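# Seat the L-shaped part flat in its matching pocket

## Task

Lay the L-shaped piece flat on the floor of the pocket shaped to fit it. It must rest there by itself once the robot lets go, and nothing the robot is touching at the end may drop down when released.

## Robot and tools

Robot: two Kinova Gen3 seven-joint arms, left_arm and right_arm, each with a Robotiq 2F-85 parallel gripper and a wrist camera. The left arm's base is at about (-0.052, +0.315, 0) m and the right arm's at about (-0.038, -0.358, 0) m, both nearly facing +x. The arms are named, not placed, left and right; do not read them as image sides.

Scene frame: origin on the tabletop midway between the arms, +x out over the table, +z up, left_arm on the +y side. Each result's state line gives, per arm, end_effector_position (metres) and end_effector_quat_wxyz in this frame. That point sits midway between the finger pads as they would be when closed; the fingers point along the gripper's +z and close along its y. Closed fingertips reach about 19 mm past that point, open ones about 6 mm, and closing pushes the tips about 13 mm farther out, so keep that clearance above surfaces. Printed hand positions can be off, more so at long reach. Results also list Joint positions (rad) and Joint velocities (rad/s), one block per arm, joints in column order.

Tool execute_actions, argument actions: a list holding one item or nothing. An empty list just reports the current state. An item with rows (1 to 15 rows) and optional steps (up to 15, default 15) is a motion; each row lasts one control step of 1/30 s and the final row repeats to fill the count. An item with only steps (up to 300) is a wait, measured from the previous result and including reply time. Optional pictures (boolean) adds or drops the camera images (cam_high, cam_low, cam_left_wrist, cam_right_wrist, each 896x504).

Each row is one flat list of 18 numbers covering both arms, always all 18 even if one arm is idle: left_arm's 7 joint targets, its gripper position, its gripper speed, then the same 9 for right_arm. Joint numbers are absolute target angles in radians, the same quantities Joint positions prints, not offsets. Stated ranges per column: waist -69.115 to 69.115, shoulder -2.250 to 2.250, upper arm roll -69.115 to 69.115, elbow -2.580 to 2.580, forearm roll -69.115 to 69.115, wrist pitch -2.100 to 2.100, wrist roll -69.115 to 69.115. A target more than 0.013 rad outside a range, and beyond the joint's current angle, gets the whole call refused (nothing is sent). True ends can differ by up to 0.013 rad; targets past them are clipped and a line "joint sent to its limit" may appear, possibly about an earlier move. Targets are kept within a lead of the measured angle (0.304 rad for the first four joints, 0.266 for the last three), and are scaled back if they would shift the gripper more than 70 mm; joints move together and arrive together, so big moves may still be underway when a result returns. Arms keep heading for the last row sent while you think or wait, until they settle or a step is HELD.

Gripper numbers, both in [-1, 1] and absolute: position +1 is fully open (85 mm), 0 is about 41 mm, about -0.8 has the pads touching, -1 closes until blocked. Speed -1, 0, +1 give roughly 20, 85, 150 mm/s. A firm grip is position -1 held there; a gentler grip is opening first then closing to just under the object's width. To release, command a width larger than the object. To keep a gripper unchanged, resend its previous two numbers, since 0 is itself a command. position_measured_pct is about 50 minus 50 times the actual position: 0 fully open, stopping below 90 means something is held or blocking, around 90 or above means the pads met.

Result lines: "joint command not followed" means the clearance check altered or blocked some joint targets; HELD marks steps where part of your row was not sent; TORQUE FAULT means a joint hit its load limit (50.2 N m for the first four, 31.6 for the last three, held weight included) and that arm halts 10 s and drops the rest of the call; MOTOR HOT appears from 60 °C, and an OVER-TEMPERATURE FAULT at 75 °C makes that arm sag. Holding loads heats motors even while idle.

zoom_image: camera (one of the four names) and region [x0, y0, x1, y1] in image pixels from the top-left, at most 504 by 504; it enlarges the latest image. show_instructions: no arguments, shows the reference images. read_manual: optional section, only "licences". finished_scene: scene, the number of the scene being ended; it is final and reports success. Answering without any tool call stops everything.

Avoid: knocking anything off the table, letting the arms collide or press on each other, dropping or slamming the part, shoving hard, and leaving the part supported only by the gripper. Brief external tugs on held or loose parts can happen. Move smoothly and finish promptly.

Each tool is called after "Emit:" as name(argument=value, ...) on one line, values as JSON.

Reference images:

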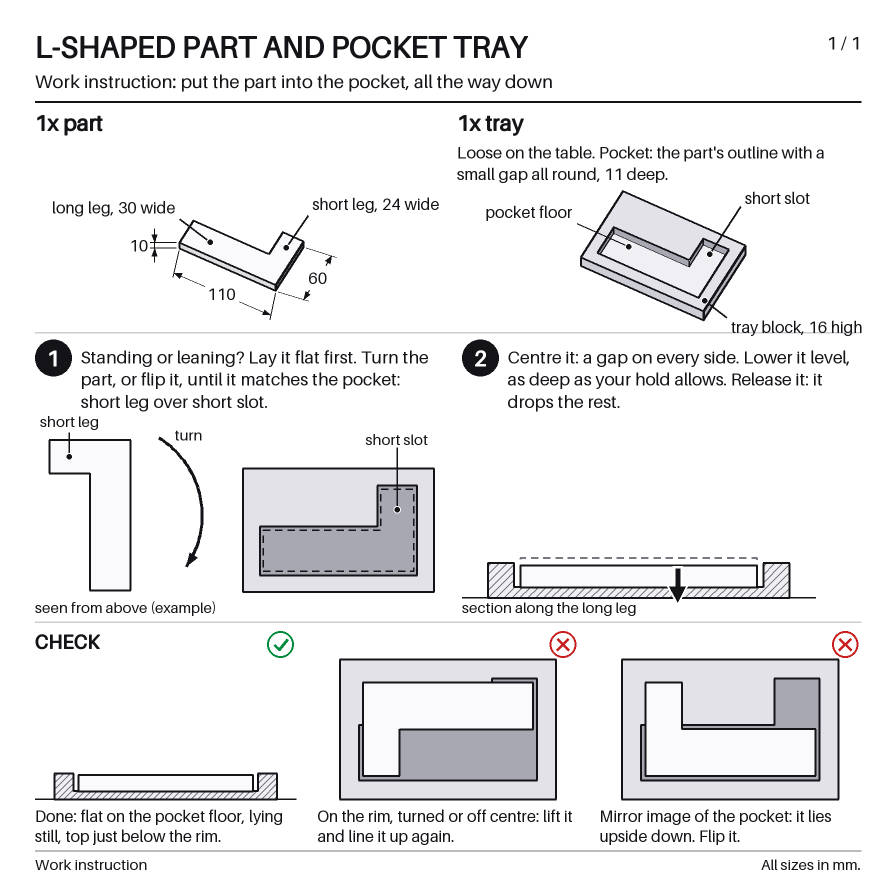

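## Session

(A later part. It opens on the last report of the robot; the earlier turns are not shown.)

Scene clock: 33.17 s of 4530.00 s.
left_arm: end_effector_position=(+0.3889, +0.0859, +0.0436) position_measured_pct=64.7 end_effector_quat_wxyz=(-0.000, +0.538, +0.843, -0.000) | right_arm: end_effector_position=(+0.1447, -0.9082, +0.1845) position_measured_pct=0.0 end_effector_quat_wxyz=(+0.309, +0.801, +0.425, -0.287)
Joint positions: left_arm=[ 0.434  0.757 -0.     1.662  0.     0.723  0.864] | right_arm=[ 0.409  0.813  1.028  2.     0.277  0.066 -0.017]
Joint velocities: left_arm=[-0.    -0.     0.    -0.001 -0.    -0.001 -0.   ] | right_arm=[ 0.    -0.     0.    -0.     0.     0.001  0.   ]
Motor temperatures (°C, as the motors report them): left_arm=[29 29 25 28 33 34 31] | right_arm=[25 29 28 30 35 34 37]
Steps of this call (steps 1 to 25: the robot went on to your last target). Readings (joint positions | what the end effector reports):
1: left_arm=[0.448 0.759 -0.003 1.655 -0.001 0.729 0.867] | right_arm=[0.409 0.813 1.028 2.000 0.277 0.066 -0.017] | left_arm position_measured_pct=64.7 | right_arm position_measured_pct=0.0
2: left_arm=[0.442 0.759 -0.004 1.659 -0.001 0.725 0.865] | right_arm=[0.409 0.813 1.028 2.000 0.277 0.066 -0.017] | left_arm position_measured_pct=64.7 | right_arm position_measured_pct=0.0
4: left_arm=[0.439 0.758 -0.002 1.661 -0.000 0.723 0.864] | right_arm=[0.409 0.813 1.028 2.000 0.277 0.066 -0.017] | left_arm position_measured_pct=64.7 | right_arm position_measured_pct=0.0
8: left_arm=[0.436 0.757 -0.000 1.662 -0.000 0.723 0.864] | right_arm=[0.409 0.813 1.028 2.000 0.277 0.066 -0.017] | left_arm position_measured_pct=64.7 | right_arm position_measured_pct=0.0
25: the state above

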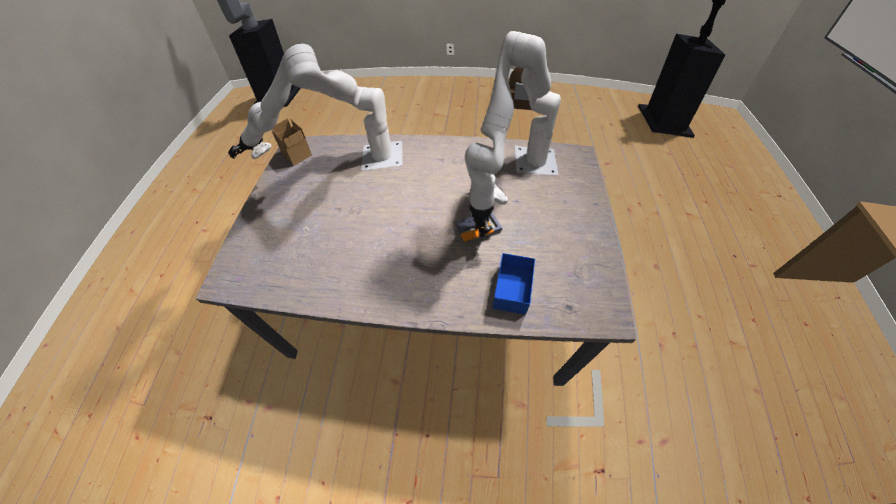

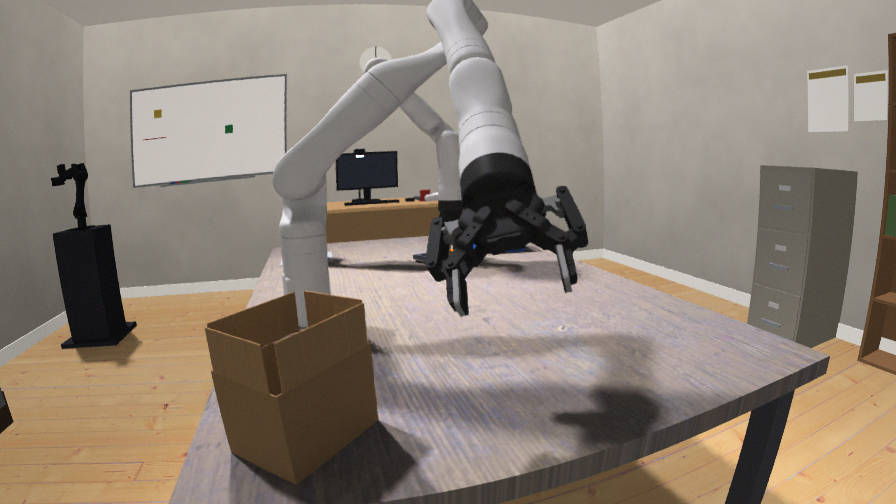

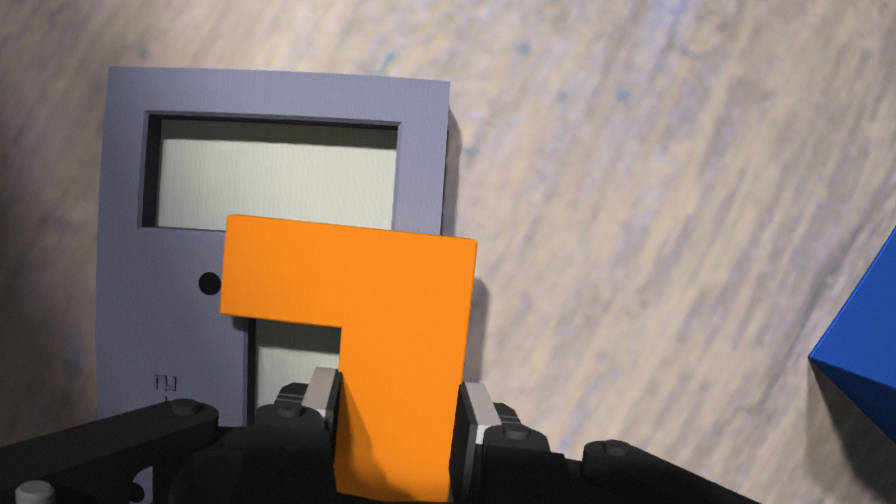

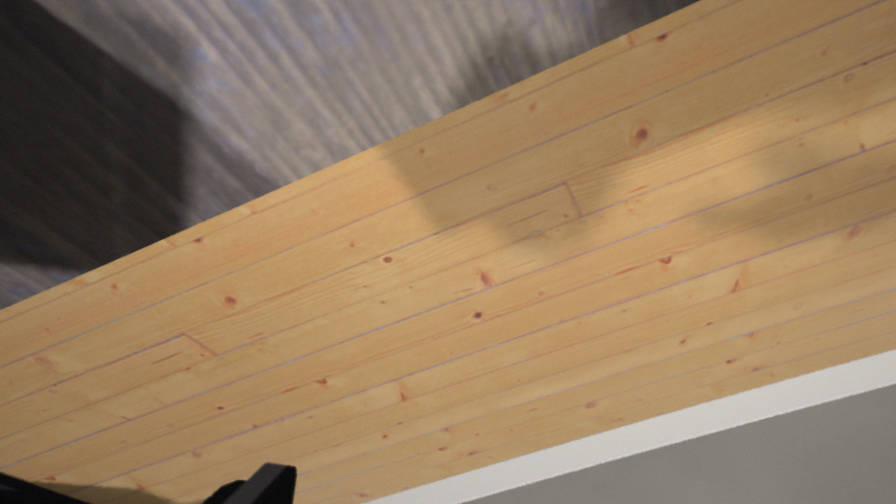

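Emit:
execute_actions(actions=[{"rows":[[0.422,0.71,0,1.786,0,0.646,0.902,-1,0,0.409,0.813,1.028,2,0.277,0.066,-0.017,1,0]]}])

Scene clock: 39.07 s of 4530.00 s.
left_arm: end_effector_position=(+0.3627, +0.1039, +0.0429) position_measured_pct=64.7 end_effector_quat_wxyz=(+0.002, +0.517, +0.856, +0.000) | right_arm: end_effector_position=(+0.1447, -0.9082, +0.1845) position_measured_pct=0.0 end_effector_quat_wxyz=(+0.309, +0.801, +0.425, -0.287)
Joint positions: left_arm=[ 0.422  0.708  0.     1.784 -0.     0.645  0.902] | right_arm=[ 0.409  0.813  1.028  2.     0.277  0.066 -0.017]
Joint velocities: left_arm=[-0.001 -0.     0.001  0.005  0.001 -0.004 -0.   ] | right_arm=[-0.001 -0.     0.001  0.     0.     0.    -0.001]
Motor temperatures (°C, as the motors report them): left_arm=[29 29 25 28 33 34 31] | right_arm=[25 29 28 30 35 34 37]
Steps of this call (steps 1 to 15: the robot went on to your last target; steps 16 to 90: nothing new was sent; then 2.40 s passed at rest; steps 91 to 105: all 15 steps of this action). Readings (joint positions | what the end effector reports):
91: left_arm=[0.434 0.757 0.000 1.663 0.000 0.723 0.864] | right_arm=[0.409 0.813 1.028 2.000 0.277 0.066 -0.017] | left_arm position_measured_pct=64.7 | right_arm position_measured_pct=0.0
92: left_arm=[0.433 0.754 0.000 1.668 0.000 0.719 0.865] | right_arm=[0.409 0.813 1.028 2.000 0.277 0.066 -0.017] | left_arm position_measured_pct=64.7 | right_arm position_measured_pct=0.0
94: left_arm=[0.431 0.743 0.000 1.693 0.000 0.703 0.873] | right_arm=[0.409 0.813 1.028 2.000 0.277 0.066 -0.017] | left_arm position_measured_pct=64.7 | right_arm position_measured_pct=0.0
98: left_arm=[0.423 0.714 -0.000 1.770 -0.000 0.655 0.898] | right_arm=[0.409 0.813 1.028 2.000 0.277 0.066 -0.017] | left_arm position_measured_pct=64.7 | right_arm position_measured_pct=0.0
105: the state above

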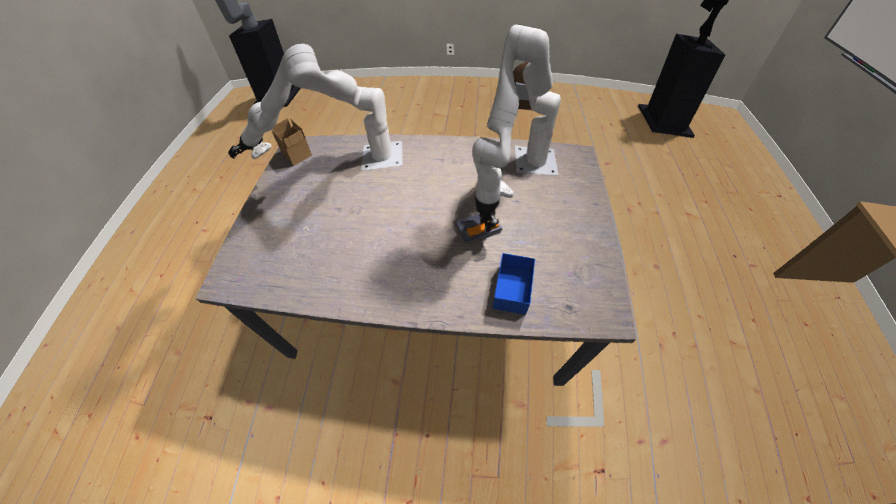

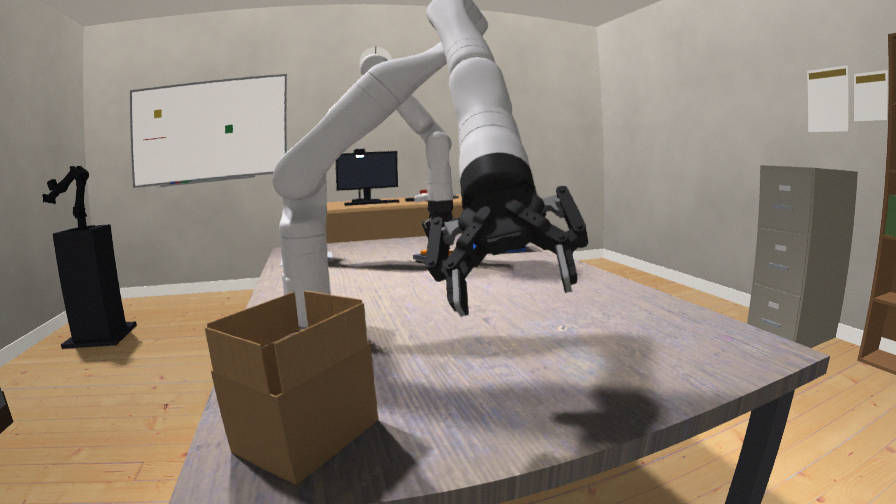

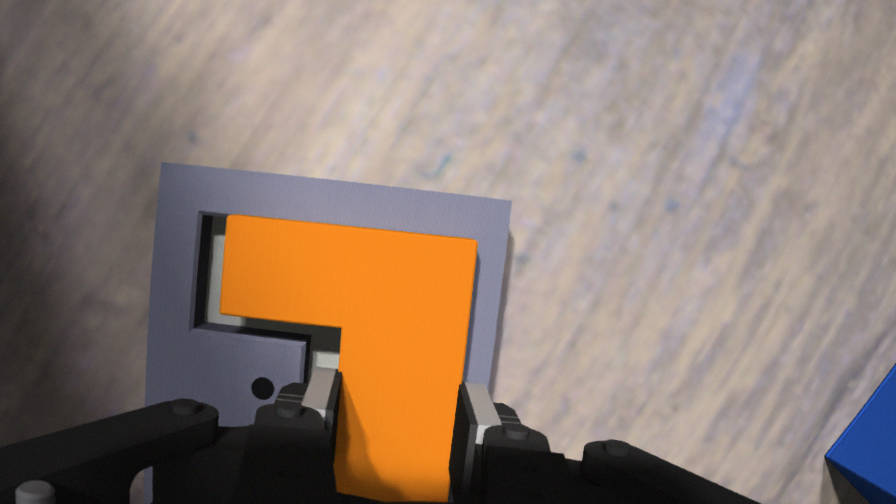

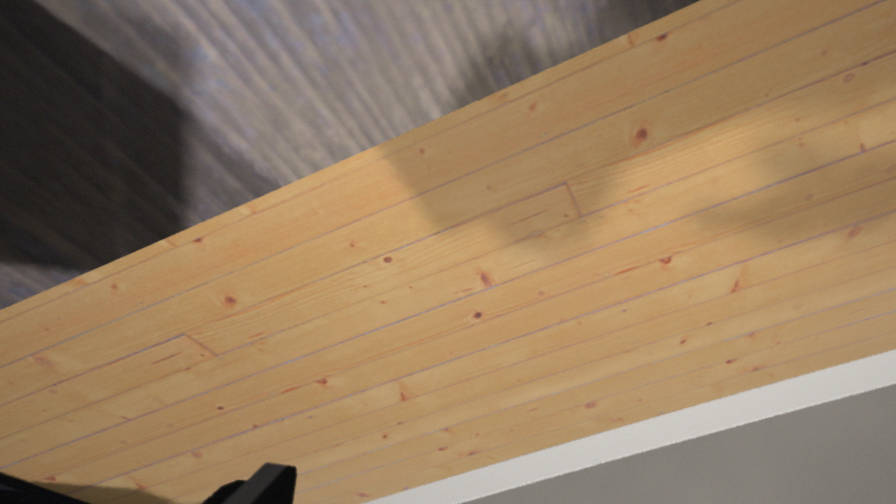

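Emit:
execute_actions(actions=[{"rows":[[0.435,0.711,0,1.794,0,0.637,0.907,-1,0,0.409,0.813,1.028,2,0.277,0.066,-0.017,1,0]]}])

Scene clock: 44.17 s of 4530.00 s.
left_arm: end_effector_position=(+0.3570, +0.0999, +0.0399) position_measured_pct=64.7 end_effector_quat_wxyz=(+0.000, +0.520, +0.854, -0.000) | right_arm: end_effector_position=(+0.1447, -0.9082, +0.1845) position_measured_pct=0.0 end_effector_quat_wxyz=(+0.309, +0.801, +0.425, -0.287)
Joint positions: left_arm=[0.435 0.71  0.    1.793 0.    0.637 0.907] | right_arm=[ 0.409  0.813  1.028  2.     0.277  0.066 -0.017]
Joint velocities: left_arm=[-0.001  0.    -0.    -0.    -0.    -0.001 -0.   ] | right_arm=[ 0.001 -0.     0.     0.     0.    -0.    -0.   ]
Motor temperatures (°C, as the motors report them): left_arm=[29 29 25 28 33 34 31] | right_arm=[25 29 28 30 35 34 37]
Steps of this call (steps 1 to 15: the robot went on to your last target; steps 16 to 90: nothing new was sent; then 1.60 s passed at rest; steps 91 to 105: all 15 steps of this action). Readings (joint positions | what the end effector reports):
91: left_arm=[0.423 0.708 -0.000 1.785 -0.000 0.645 0.902] | right_arm=[0.409 0.813 1.028 2.000 0.277 0.066 -0.017] | left_arm position_measured_pct=64.7 | right_arm position_measured_pct=0.0
92: left_arm=[0.429 0.707 -0.002 1.787 -0.001 0.642 0.904] | right_arm=[0.409 0.813 1.028 2.000 0.277 0.066 -0.017] | left_arm position_measured_pct=64.7 | right_arm position_measured_pct=0.0
94: left_arm=[0.434 0.708 0.000 1.792 -0.000 0.637 0.907] | right_arm=[0.409 0.813 1.028 2.000 0.277 0.066 -0.017] | left_arm position_measured_pct=64.7 | right_arm position_measured_pct=0.0
98: left_arm=[0.435 0.710 0.000 1.793 0.000 0.637 0.907] | right_arm=[0.409 0.813 1.028 2.000 0.277 0.066 -0.017] | left_arm position_measured_pct=64.7 | right_arm position_measured_pct=0.0
105: the state above

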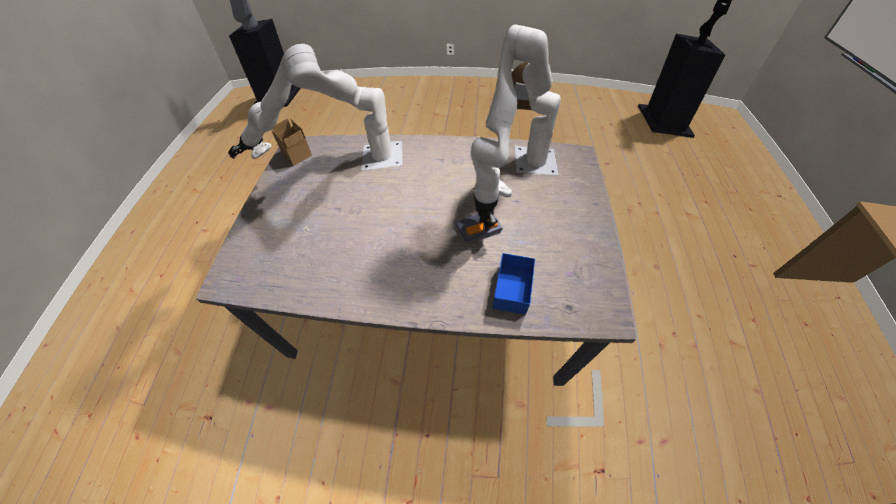

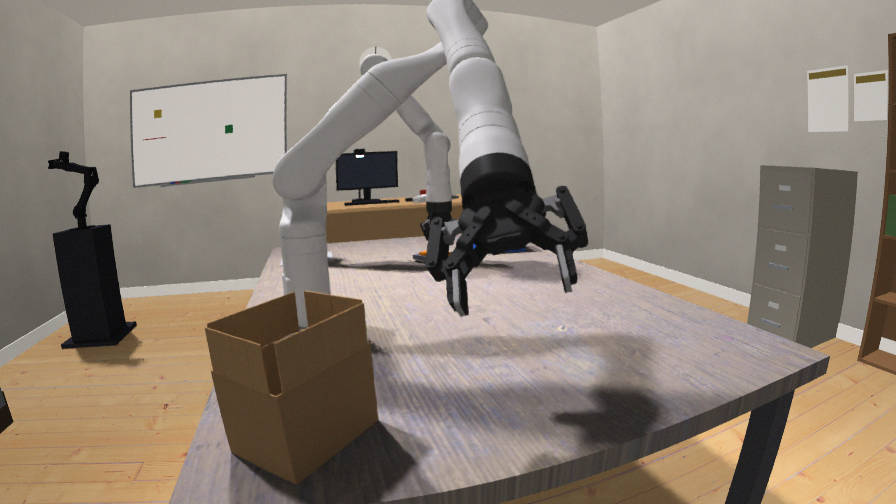

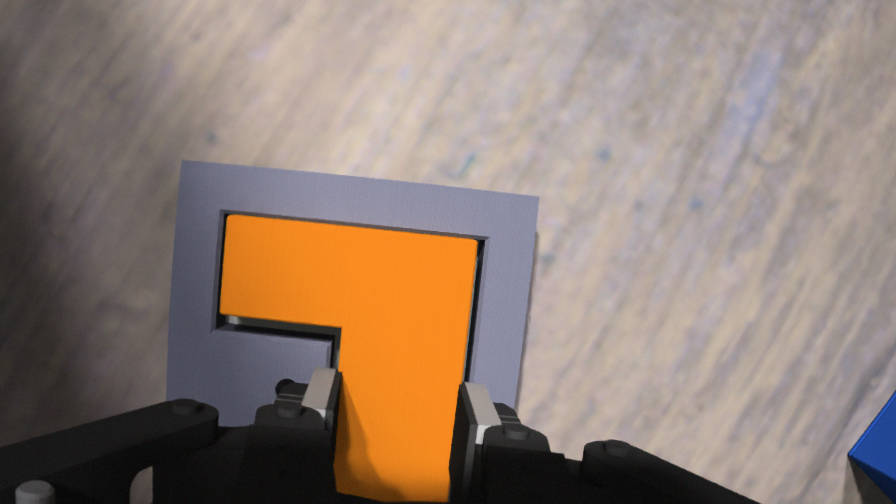

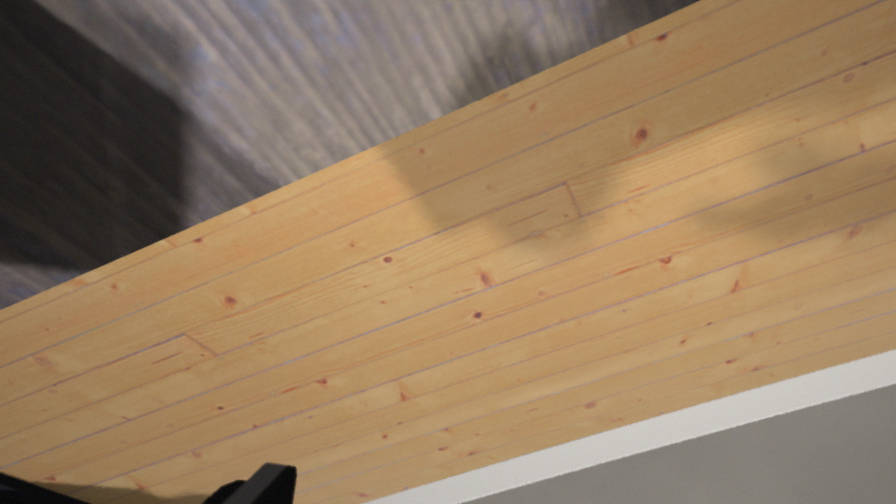

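Emit:
execute_actions(actions=[{"rows":[[0.437,0.72,0,1.796,0,0.626,0.909,-1,0,0.409,0.813,1.028,2,0.277,0.066,-0.017,1,0]]}], pictures=false)

Emit:
execute_actions(actions=[{"rows":[[0.437,0.72,0,1.796,0,0.626,0.909,0.3,0,0.409,0.813,1.028,2,0.277,0.066,-0.017,1,0]]}], pictures=false)

Emit:
execute_actions(actions=[{"rows":[[0.5,0.62,0,1.77,0,0.75,0.972,0.3,0,0.409,0.813,1.028,2,0.277,0.066,-0.017,1,0]]}])

Scene clock: 48.40 s of 4530.00 s.
left_arm: end_effector_position=(+0.3572, +0.0997, +0.0395) position_measured_pct=64.7 end_effector_quat_wxyz=(+0.002, +0.520, +0.854, +0.001) | right_arm: end_effector_position=(+0.1447, -0.9082, +0.1845) position_measured_pct=0.0 end_effector_quat_wxyz=(+0.309, +0.801, +0.425, -0.287)
Joint positions: left_arm=[ 0.436  0.71  -0.     1.796 -0.001  0.631  0.909] | right_arm=[ 0.409  0.813  1.028  2.     0.277  0.066 -0.017]
Joint velocities: left_arm=[-0.    -0.001 -0.     0.    -0.    -0.001 -0.   ] | right_arm=[ 0.     0.     0.001  0.    -0.     0.    -0.001]
Motor temperatures (°C, as the motors report them): left_arm=[29 29 25 28 33 34 31] | right_arm=[25 29 28 30 35 34 37]
Steps of this call (steps 1 to 15: the robot went on to your last target; steps 16 to 90: nothing new was sent; then 0.73 s passed at rest; steps 91 to 105: all 15 steps of this action). Readings (joint positions | what the end effector reports):
91: left_arm=[0.435 0.711 0.000 1.794 0.000 0.636 0.907] | right_arm=[0.409 0.813 1.028 2.000 0.277 0.066 -0.017] | left_arm position_measured_pct=64.7 | right_arm position_measured_pct=0.0
92: left_arm=[0.436 0.713 -0.000 1.794 -0.000 0.635 0.908] | right_arm=[0.409 0.813 1.028 2.000 0.277 0.066 -0.017] | left_arm position_measured_pct=64.7 | right_arm position_measured_pct=0.0
94: left_arm=[0.436 0.710 -0.001 1.796 -0.001 0.632 0.909] | right_arm=[0.409 0.813 1.028 2.000 0.277 0.066 -0.017] | left_arm position_measured_pct=64.7 | right_arm position_measured_pct=0.0
98: left_arm=[0.436 0.710 -0.000 1.796 -0.001 0.631 0.909] | right_arm=[0.409 0.813 1.028 2.000 0.277 0.066 -0.017] | left_arm position_measured_pct=64.7 | right_arm position_measured_pct=0.0
105: the state above

Scene clock: 48.90 s of 4530.00 s.
left_arm: end_effector_position=(+0.3571, +0.0993, +0.0358) position_measured_pct=35.3 end_effector_quat_wxyz=(+0.001, +0.520, +0.854, +0.000) | right_arm: end_effector_position=(+0.1447, -0.9082, +0.1845) position_measured_pct=0.0 end_effector_quat_wxyz=(+0.309, +0.801, +0.425, -0.287)
Joint positions: left_arm=[ 0.437  0.718 -0.     1.795 -0.     0.626  0.909] | right_arm=[ 0.409  0.813  1.028  2.     0.277  0.066 -0.017]
Joint velocities: left_arm=[-0.     0.002 -0.002 -0.002 -0.001  0.001 -0.   ] | right_arm=[ 0.001 -0.    -0.    -0.     0.    -0.    -0.   ]
Motor temperatures (°C, as the motors report them): left_arm=[29 29 25 28 33 34 31] | right_arm=[25 29 28 30 35 34 37]
Steps of this call (steps 1 to 15: all 15 steps of this action). Readings (joint positions | what the end effector reports):
1: left_arm=[0.436 0.710 -0.000 1.796 -0.001 0.631 0.909] | right_arm=[0.409 0.813 1.028 2.000 0.277 0.066 -0.017] | left_arm position_measured_pct=64.7 | right_arm position_measured_pct=0.0
2: left_arm=[0.436 0.710 -0.001 1.796 -0.001 0.630 0.909] | right_arm=[0.409 0.813 1.028 2.000 0.277 0.066 -0.017] | left_arm position_measured_pct=64.7 | right_arm position_measured_pct=0.0
4: left_arm=[0.436 0.712 -0.002 1.795 -0.001 0.628 0.909] | right_arm=[0.409 0.813 1.028 2.000 0.277 0.066 -0.017] | left_arm position_measured_pct=59.9 | right_arm position_measured_pct=0.0
8: left_arm=[0.436 0.715 -0.001 1.794 -0.000 0.626 0.909] | right_arm=[0.409 0.813 1.028 2.000 0.277 0.066 -0.017] | left_arm position_measured_pct=48.8 | right_arm position_measured_pct=0.0
15: the state above

Scene clock: 49.40 s of 4530.00 s.
left_arm: end_effector_position=(+0.3402, +0.0753, +0.0858) position_measured_pct=34.9 end_effector_quat_wxyz=(+0.000, +0.520, +0.854, +0.000) | right_arm: end_effector_position=(+0.1447, -0.9082, +0.1845) position_measured_pct=0.0 end_effector_quat_wxyz=(+0.309, +0.801, +0.425, -0.287)
Joint positions: left_arm=[0.499 0.621 0.    1.77  0.    0.75  0.972] | right_arm=[ 0.409  0.813  1.028  2.     0.277  0.066 -0.017]
Joint velocities: left_arm=[ 0.006 -0.01   0.001 -0.     0.    -0.    -0.   ] | right_arm=[ 0.    -0.     0.001  0.    -0.     0.001  0.001]
Motor temperatures (°C, as the motors report them): left_arm=[29 29 25 28 33 34 31] | right_arm=[25 29 28 30 35 34 37]
Steps of this call (steps 1 to 15: all 15 steps of this action). Readings (joint positions | what the end effector reports):
1: left_arm=[0.437 0.718 -0.000 1.795 -0.000 0.627 0.909] | right_arm=[0.409 0.813 1.028 2.000 0.277 0.066 -0.017] | left_arm position_measured_pct=34.9 | right_arm position_measured_pct=0.0
2: left_arm=[0.441 0.712 -0.001 1.795 -0.000 0.632 0.912] | right_arm=[0.409 0.813 1.028 2.000 0.277 0.066 -0.017] | left_arm position_measured_pct=34.9 | right_arm position_measured_pct=0.0
4: left_arm=[0.459 0.684 -0.002 1.789 -0.001 0.664 0.928] | right_arm=[0.409 0.813 1.028 2.000 0.277 0.066 -0.017] | left_arm position_measured_pct=34.9 | right_arm position_measured_pct=0.0
8: left_arm=[0.496 0.627 0.002 1.771 0.001 0.743 0.969] | right_arm=[0.409 0.813 1.028 2.000 0.277 0.066 -0.017] | left_arm position_measured_pct=34.9 | right_arm position_measured_pct=0.0
15: the state above

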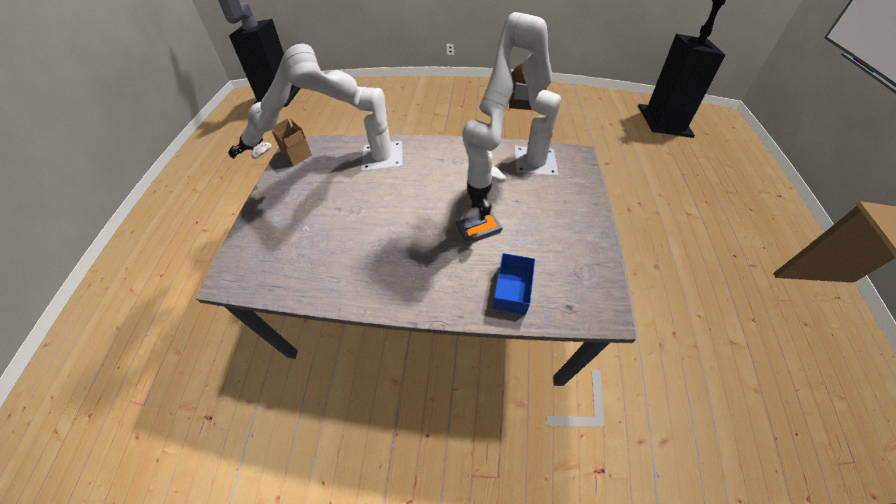

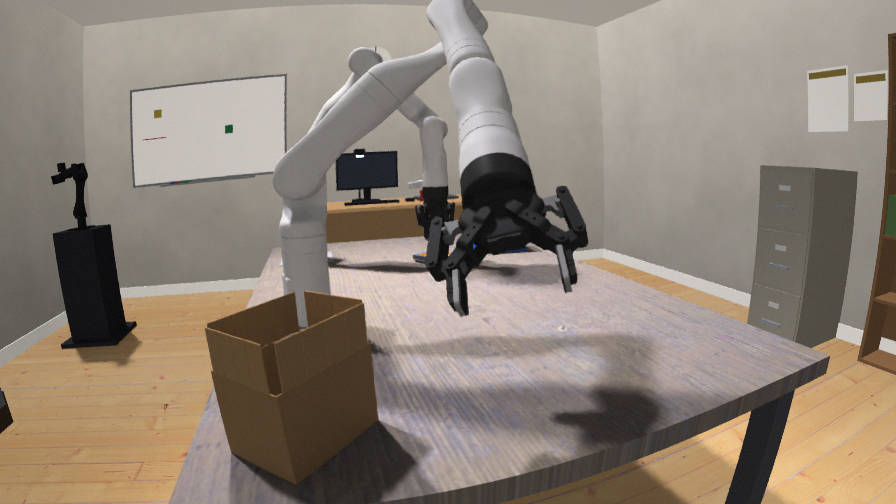

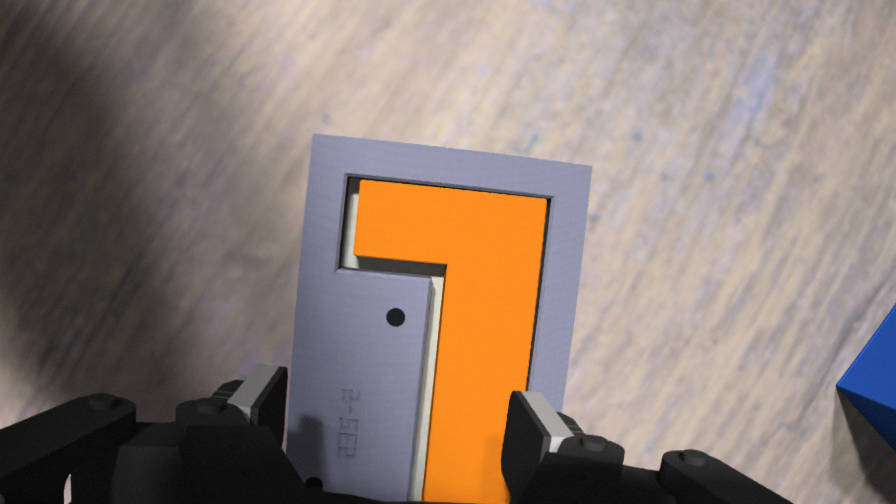

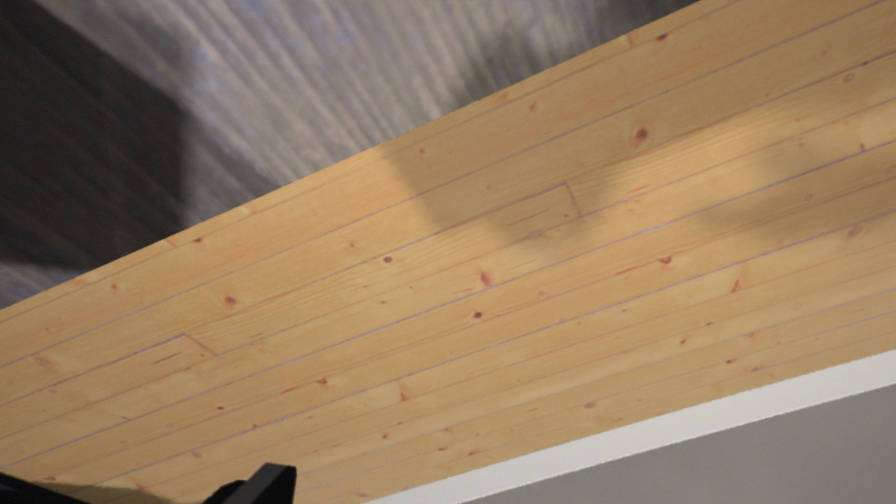

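It was blocked; check the far end.

Emit:
zoom_image(camera="cam_high", region=[445, 200, 515, 250])

Region (445, 200, 515, 250) of cam_high's 896x504 image, scaled by 7.200, with more detail than that image has; it fills the top 360 rows of this view, and the rest is white.

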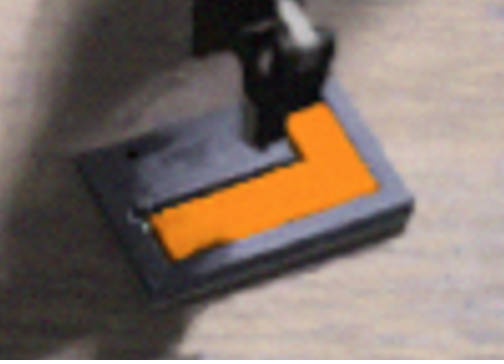

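Emit:
execute_actions(actions=[{"rows":[[0.62,0.66,0,1.7,0,0.78,1.092,1,0,0.409,0.813,1.028,2,0.277,0.066,-0.017,1,0]]}])

Scene clock: 54.67 s of 4530.00 s.
left_arm: end_effector_position=(+0.3257, +0.0185, +0.0831) position_measured_pct=1.2 end_effector_quat_wxyz=(+0.001, +0.520, +0.854, -0.000) | right_arm: end_effector_position=(+0.1447, -0.9082, +0.1845) position_measured_pct=0.0 end_effector_quat_wxyz=(+0.309, +0.801, +0.425, -0.287)
Joint positions: left_arm=[ 0.618  0.659  0.     1.7   -0.     0.78   1.092] | right_arm=[ 0.409  0.813  1.028  2.     0.277  0.066 -0.017]
Joint velocities: left_arm=[ 0.014  0.006  0.001 -0.001  0.001  0.     0.   ] | right_arm=[ 0.001 -0.    -0.    -0.    -0.     0.     0.001]
Motor temperatures (°C, as the motors report them): left_arm=[29 29 25 28 33 34 31] | right_arm=[25 29 28 30 35 34 37]
Steps of this call (steps 1 to 15: the robot went on to your last target; steps 16 to 90: nothing new was sent; then 1.77 s passed at rest; steps 91 to 105: all 15 steps of this action). Readings (joint positions | what the end effector reports):
91: left_arm=[0.501 0.620 -0.000 1.770 -0.000 0.750 0.973] | right_arm=[0.409 0.813 1.028 2.000 0.277 0.066 -0.017] | left_arm position_measured_pct=34.9 | right_arm position_measured_pct=0.0
92: left_arm=[0.507 0.623 -0.001 1.767 -0.001 0.752 0.977] | right_arm=[0.409 0.813 1.028 2.000 0.277 0.066 -0.017] | left_arm position_measured_pct=34.5 | right_arm position_measured_pct=0.0
94: left_arm=[0.535 0.632 -0.003 1.752 -0.001 0.758 1.002] | right_arm=[0.409 0.813 1.028 2.000 0.277 0.066 -0.017] | left_arm position_measured_pct=30.6 | right_arm position_measured_pct=0.0
98: left_arm=[0.607 0.656 0.002 1.708 0.001 0.776 1.080] | right_arm=[0.409 0.813 1.028 2.000 0.277 0.066 -0.017] | left_arm position_measured_pct=19.0 | right_arm position_measured_pct=0.0
105: the state above

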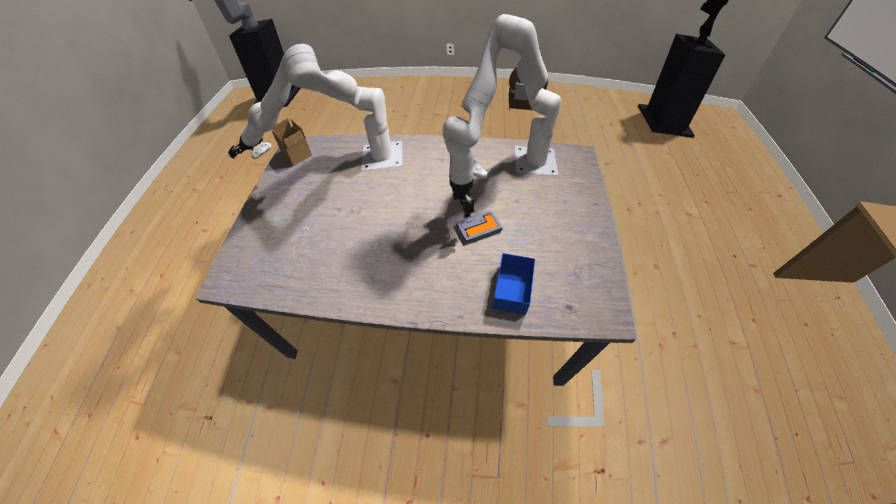

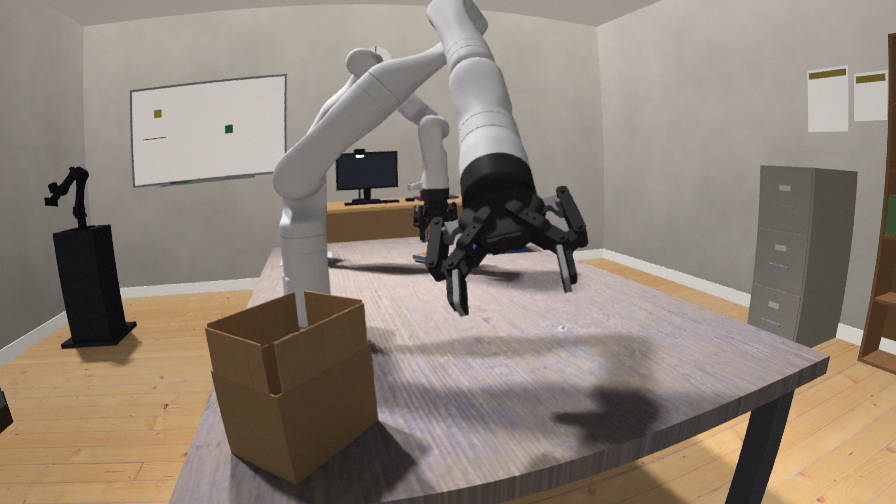

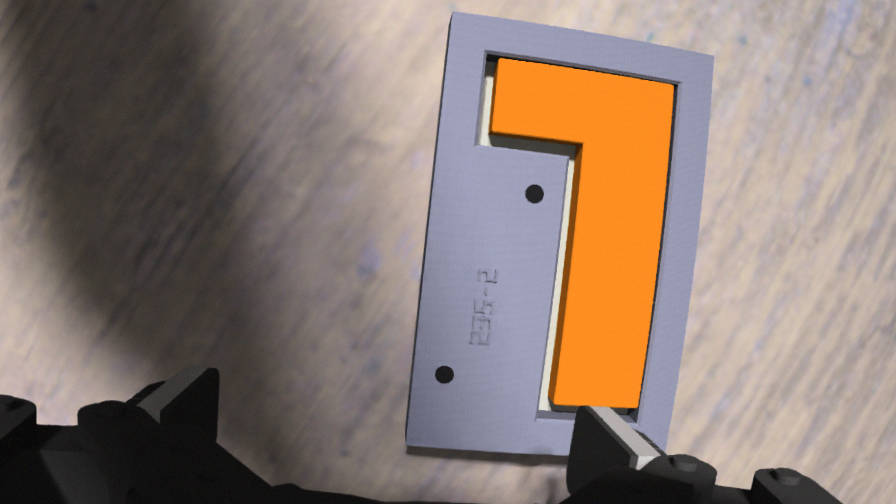

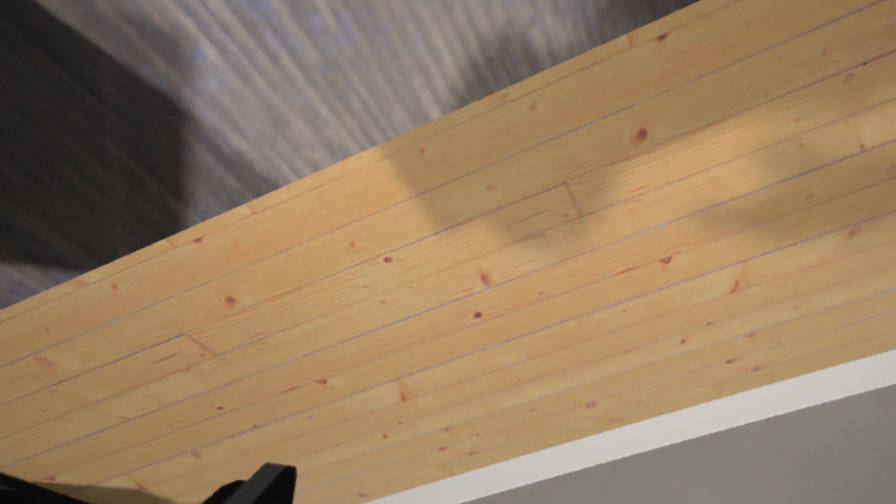

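It's seated in the pocket.

Emit:
finished_scene(scene=1)

The scene is finished: the task was done.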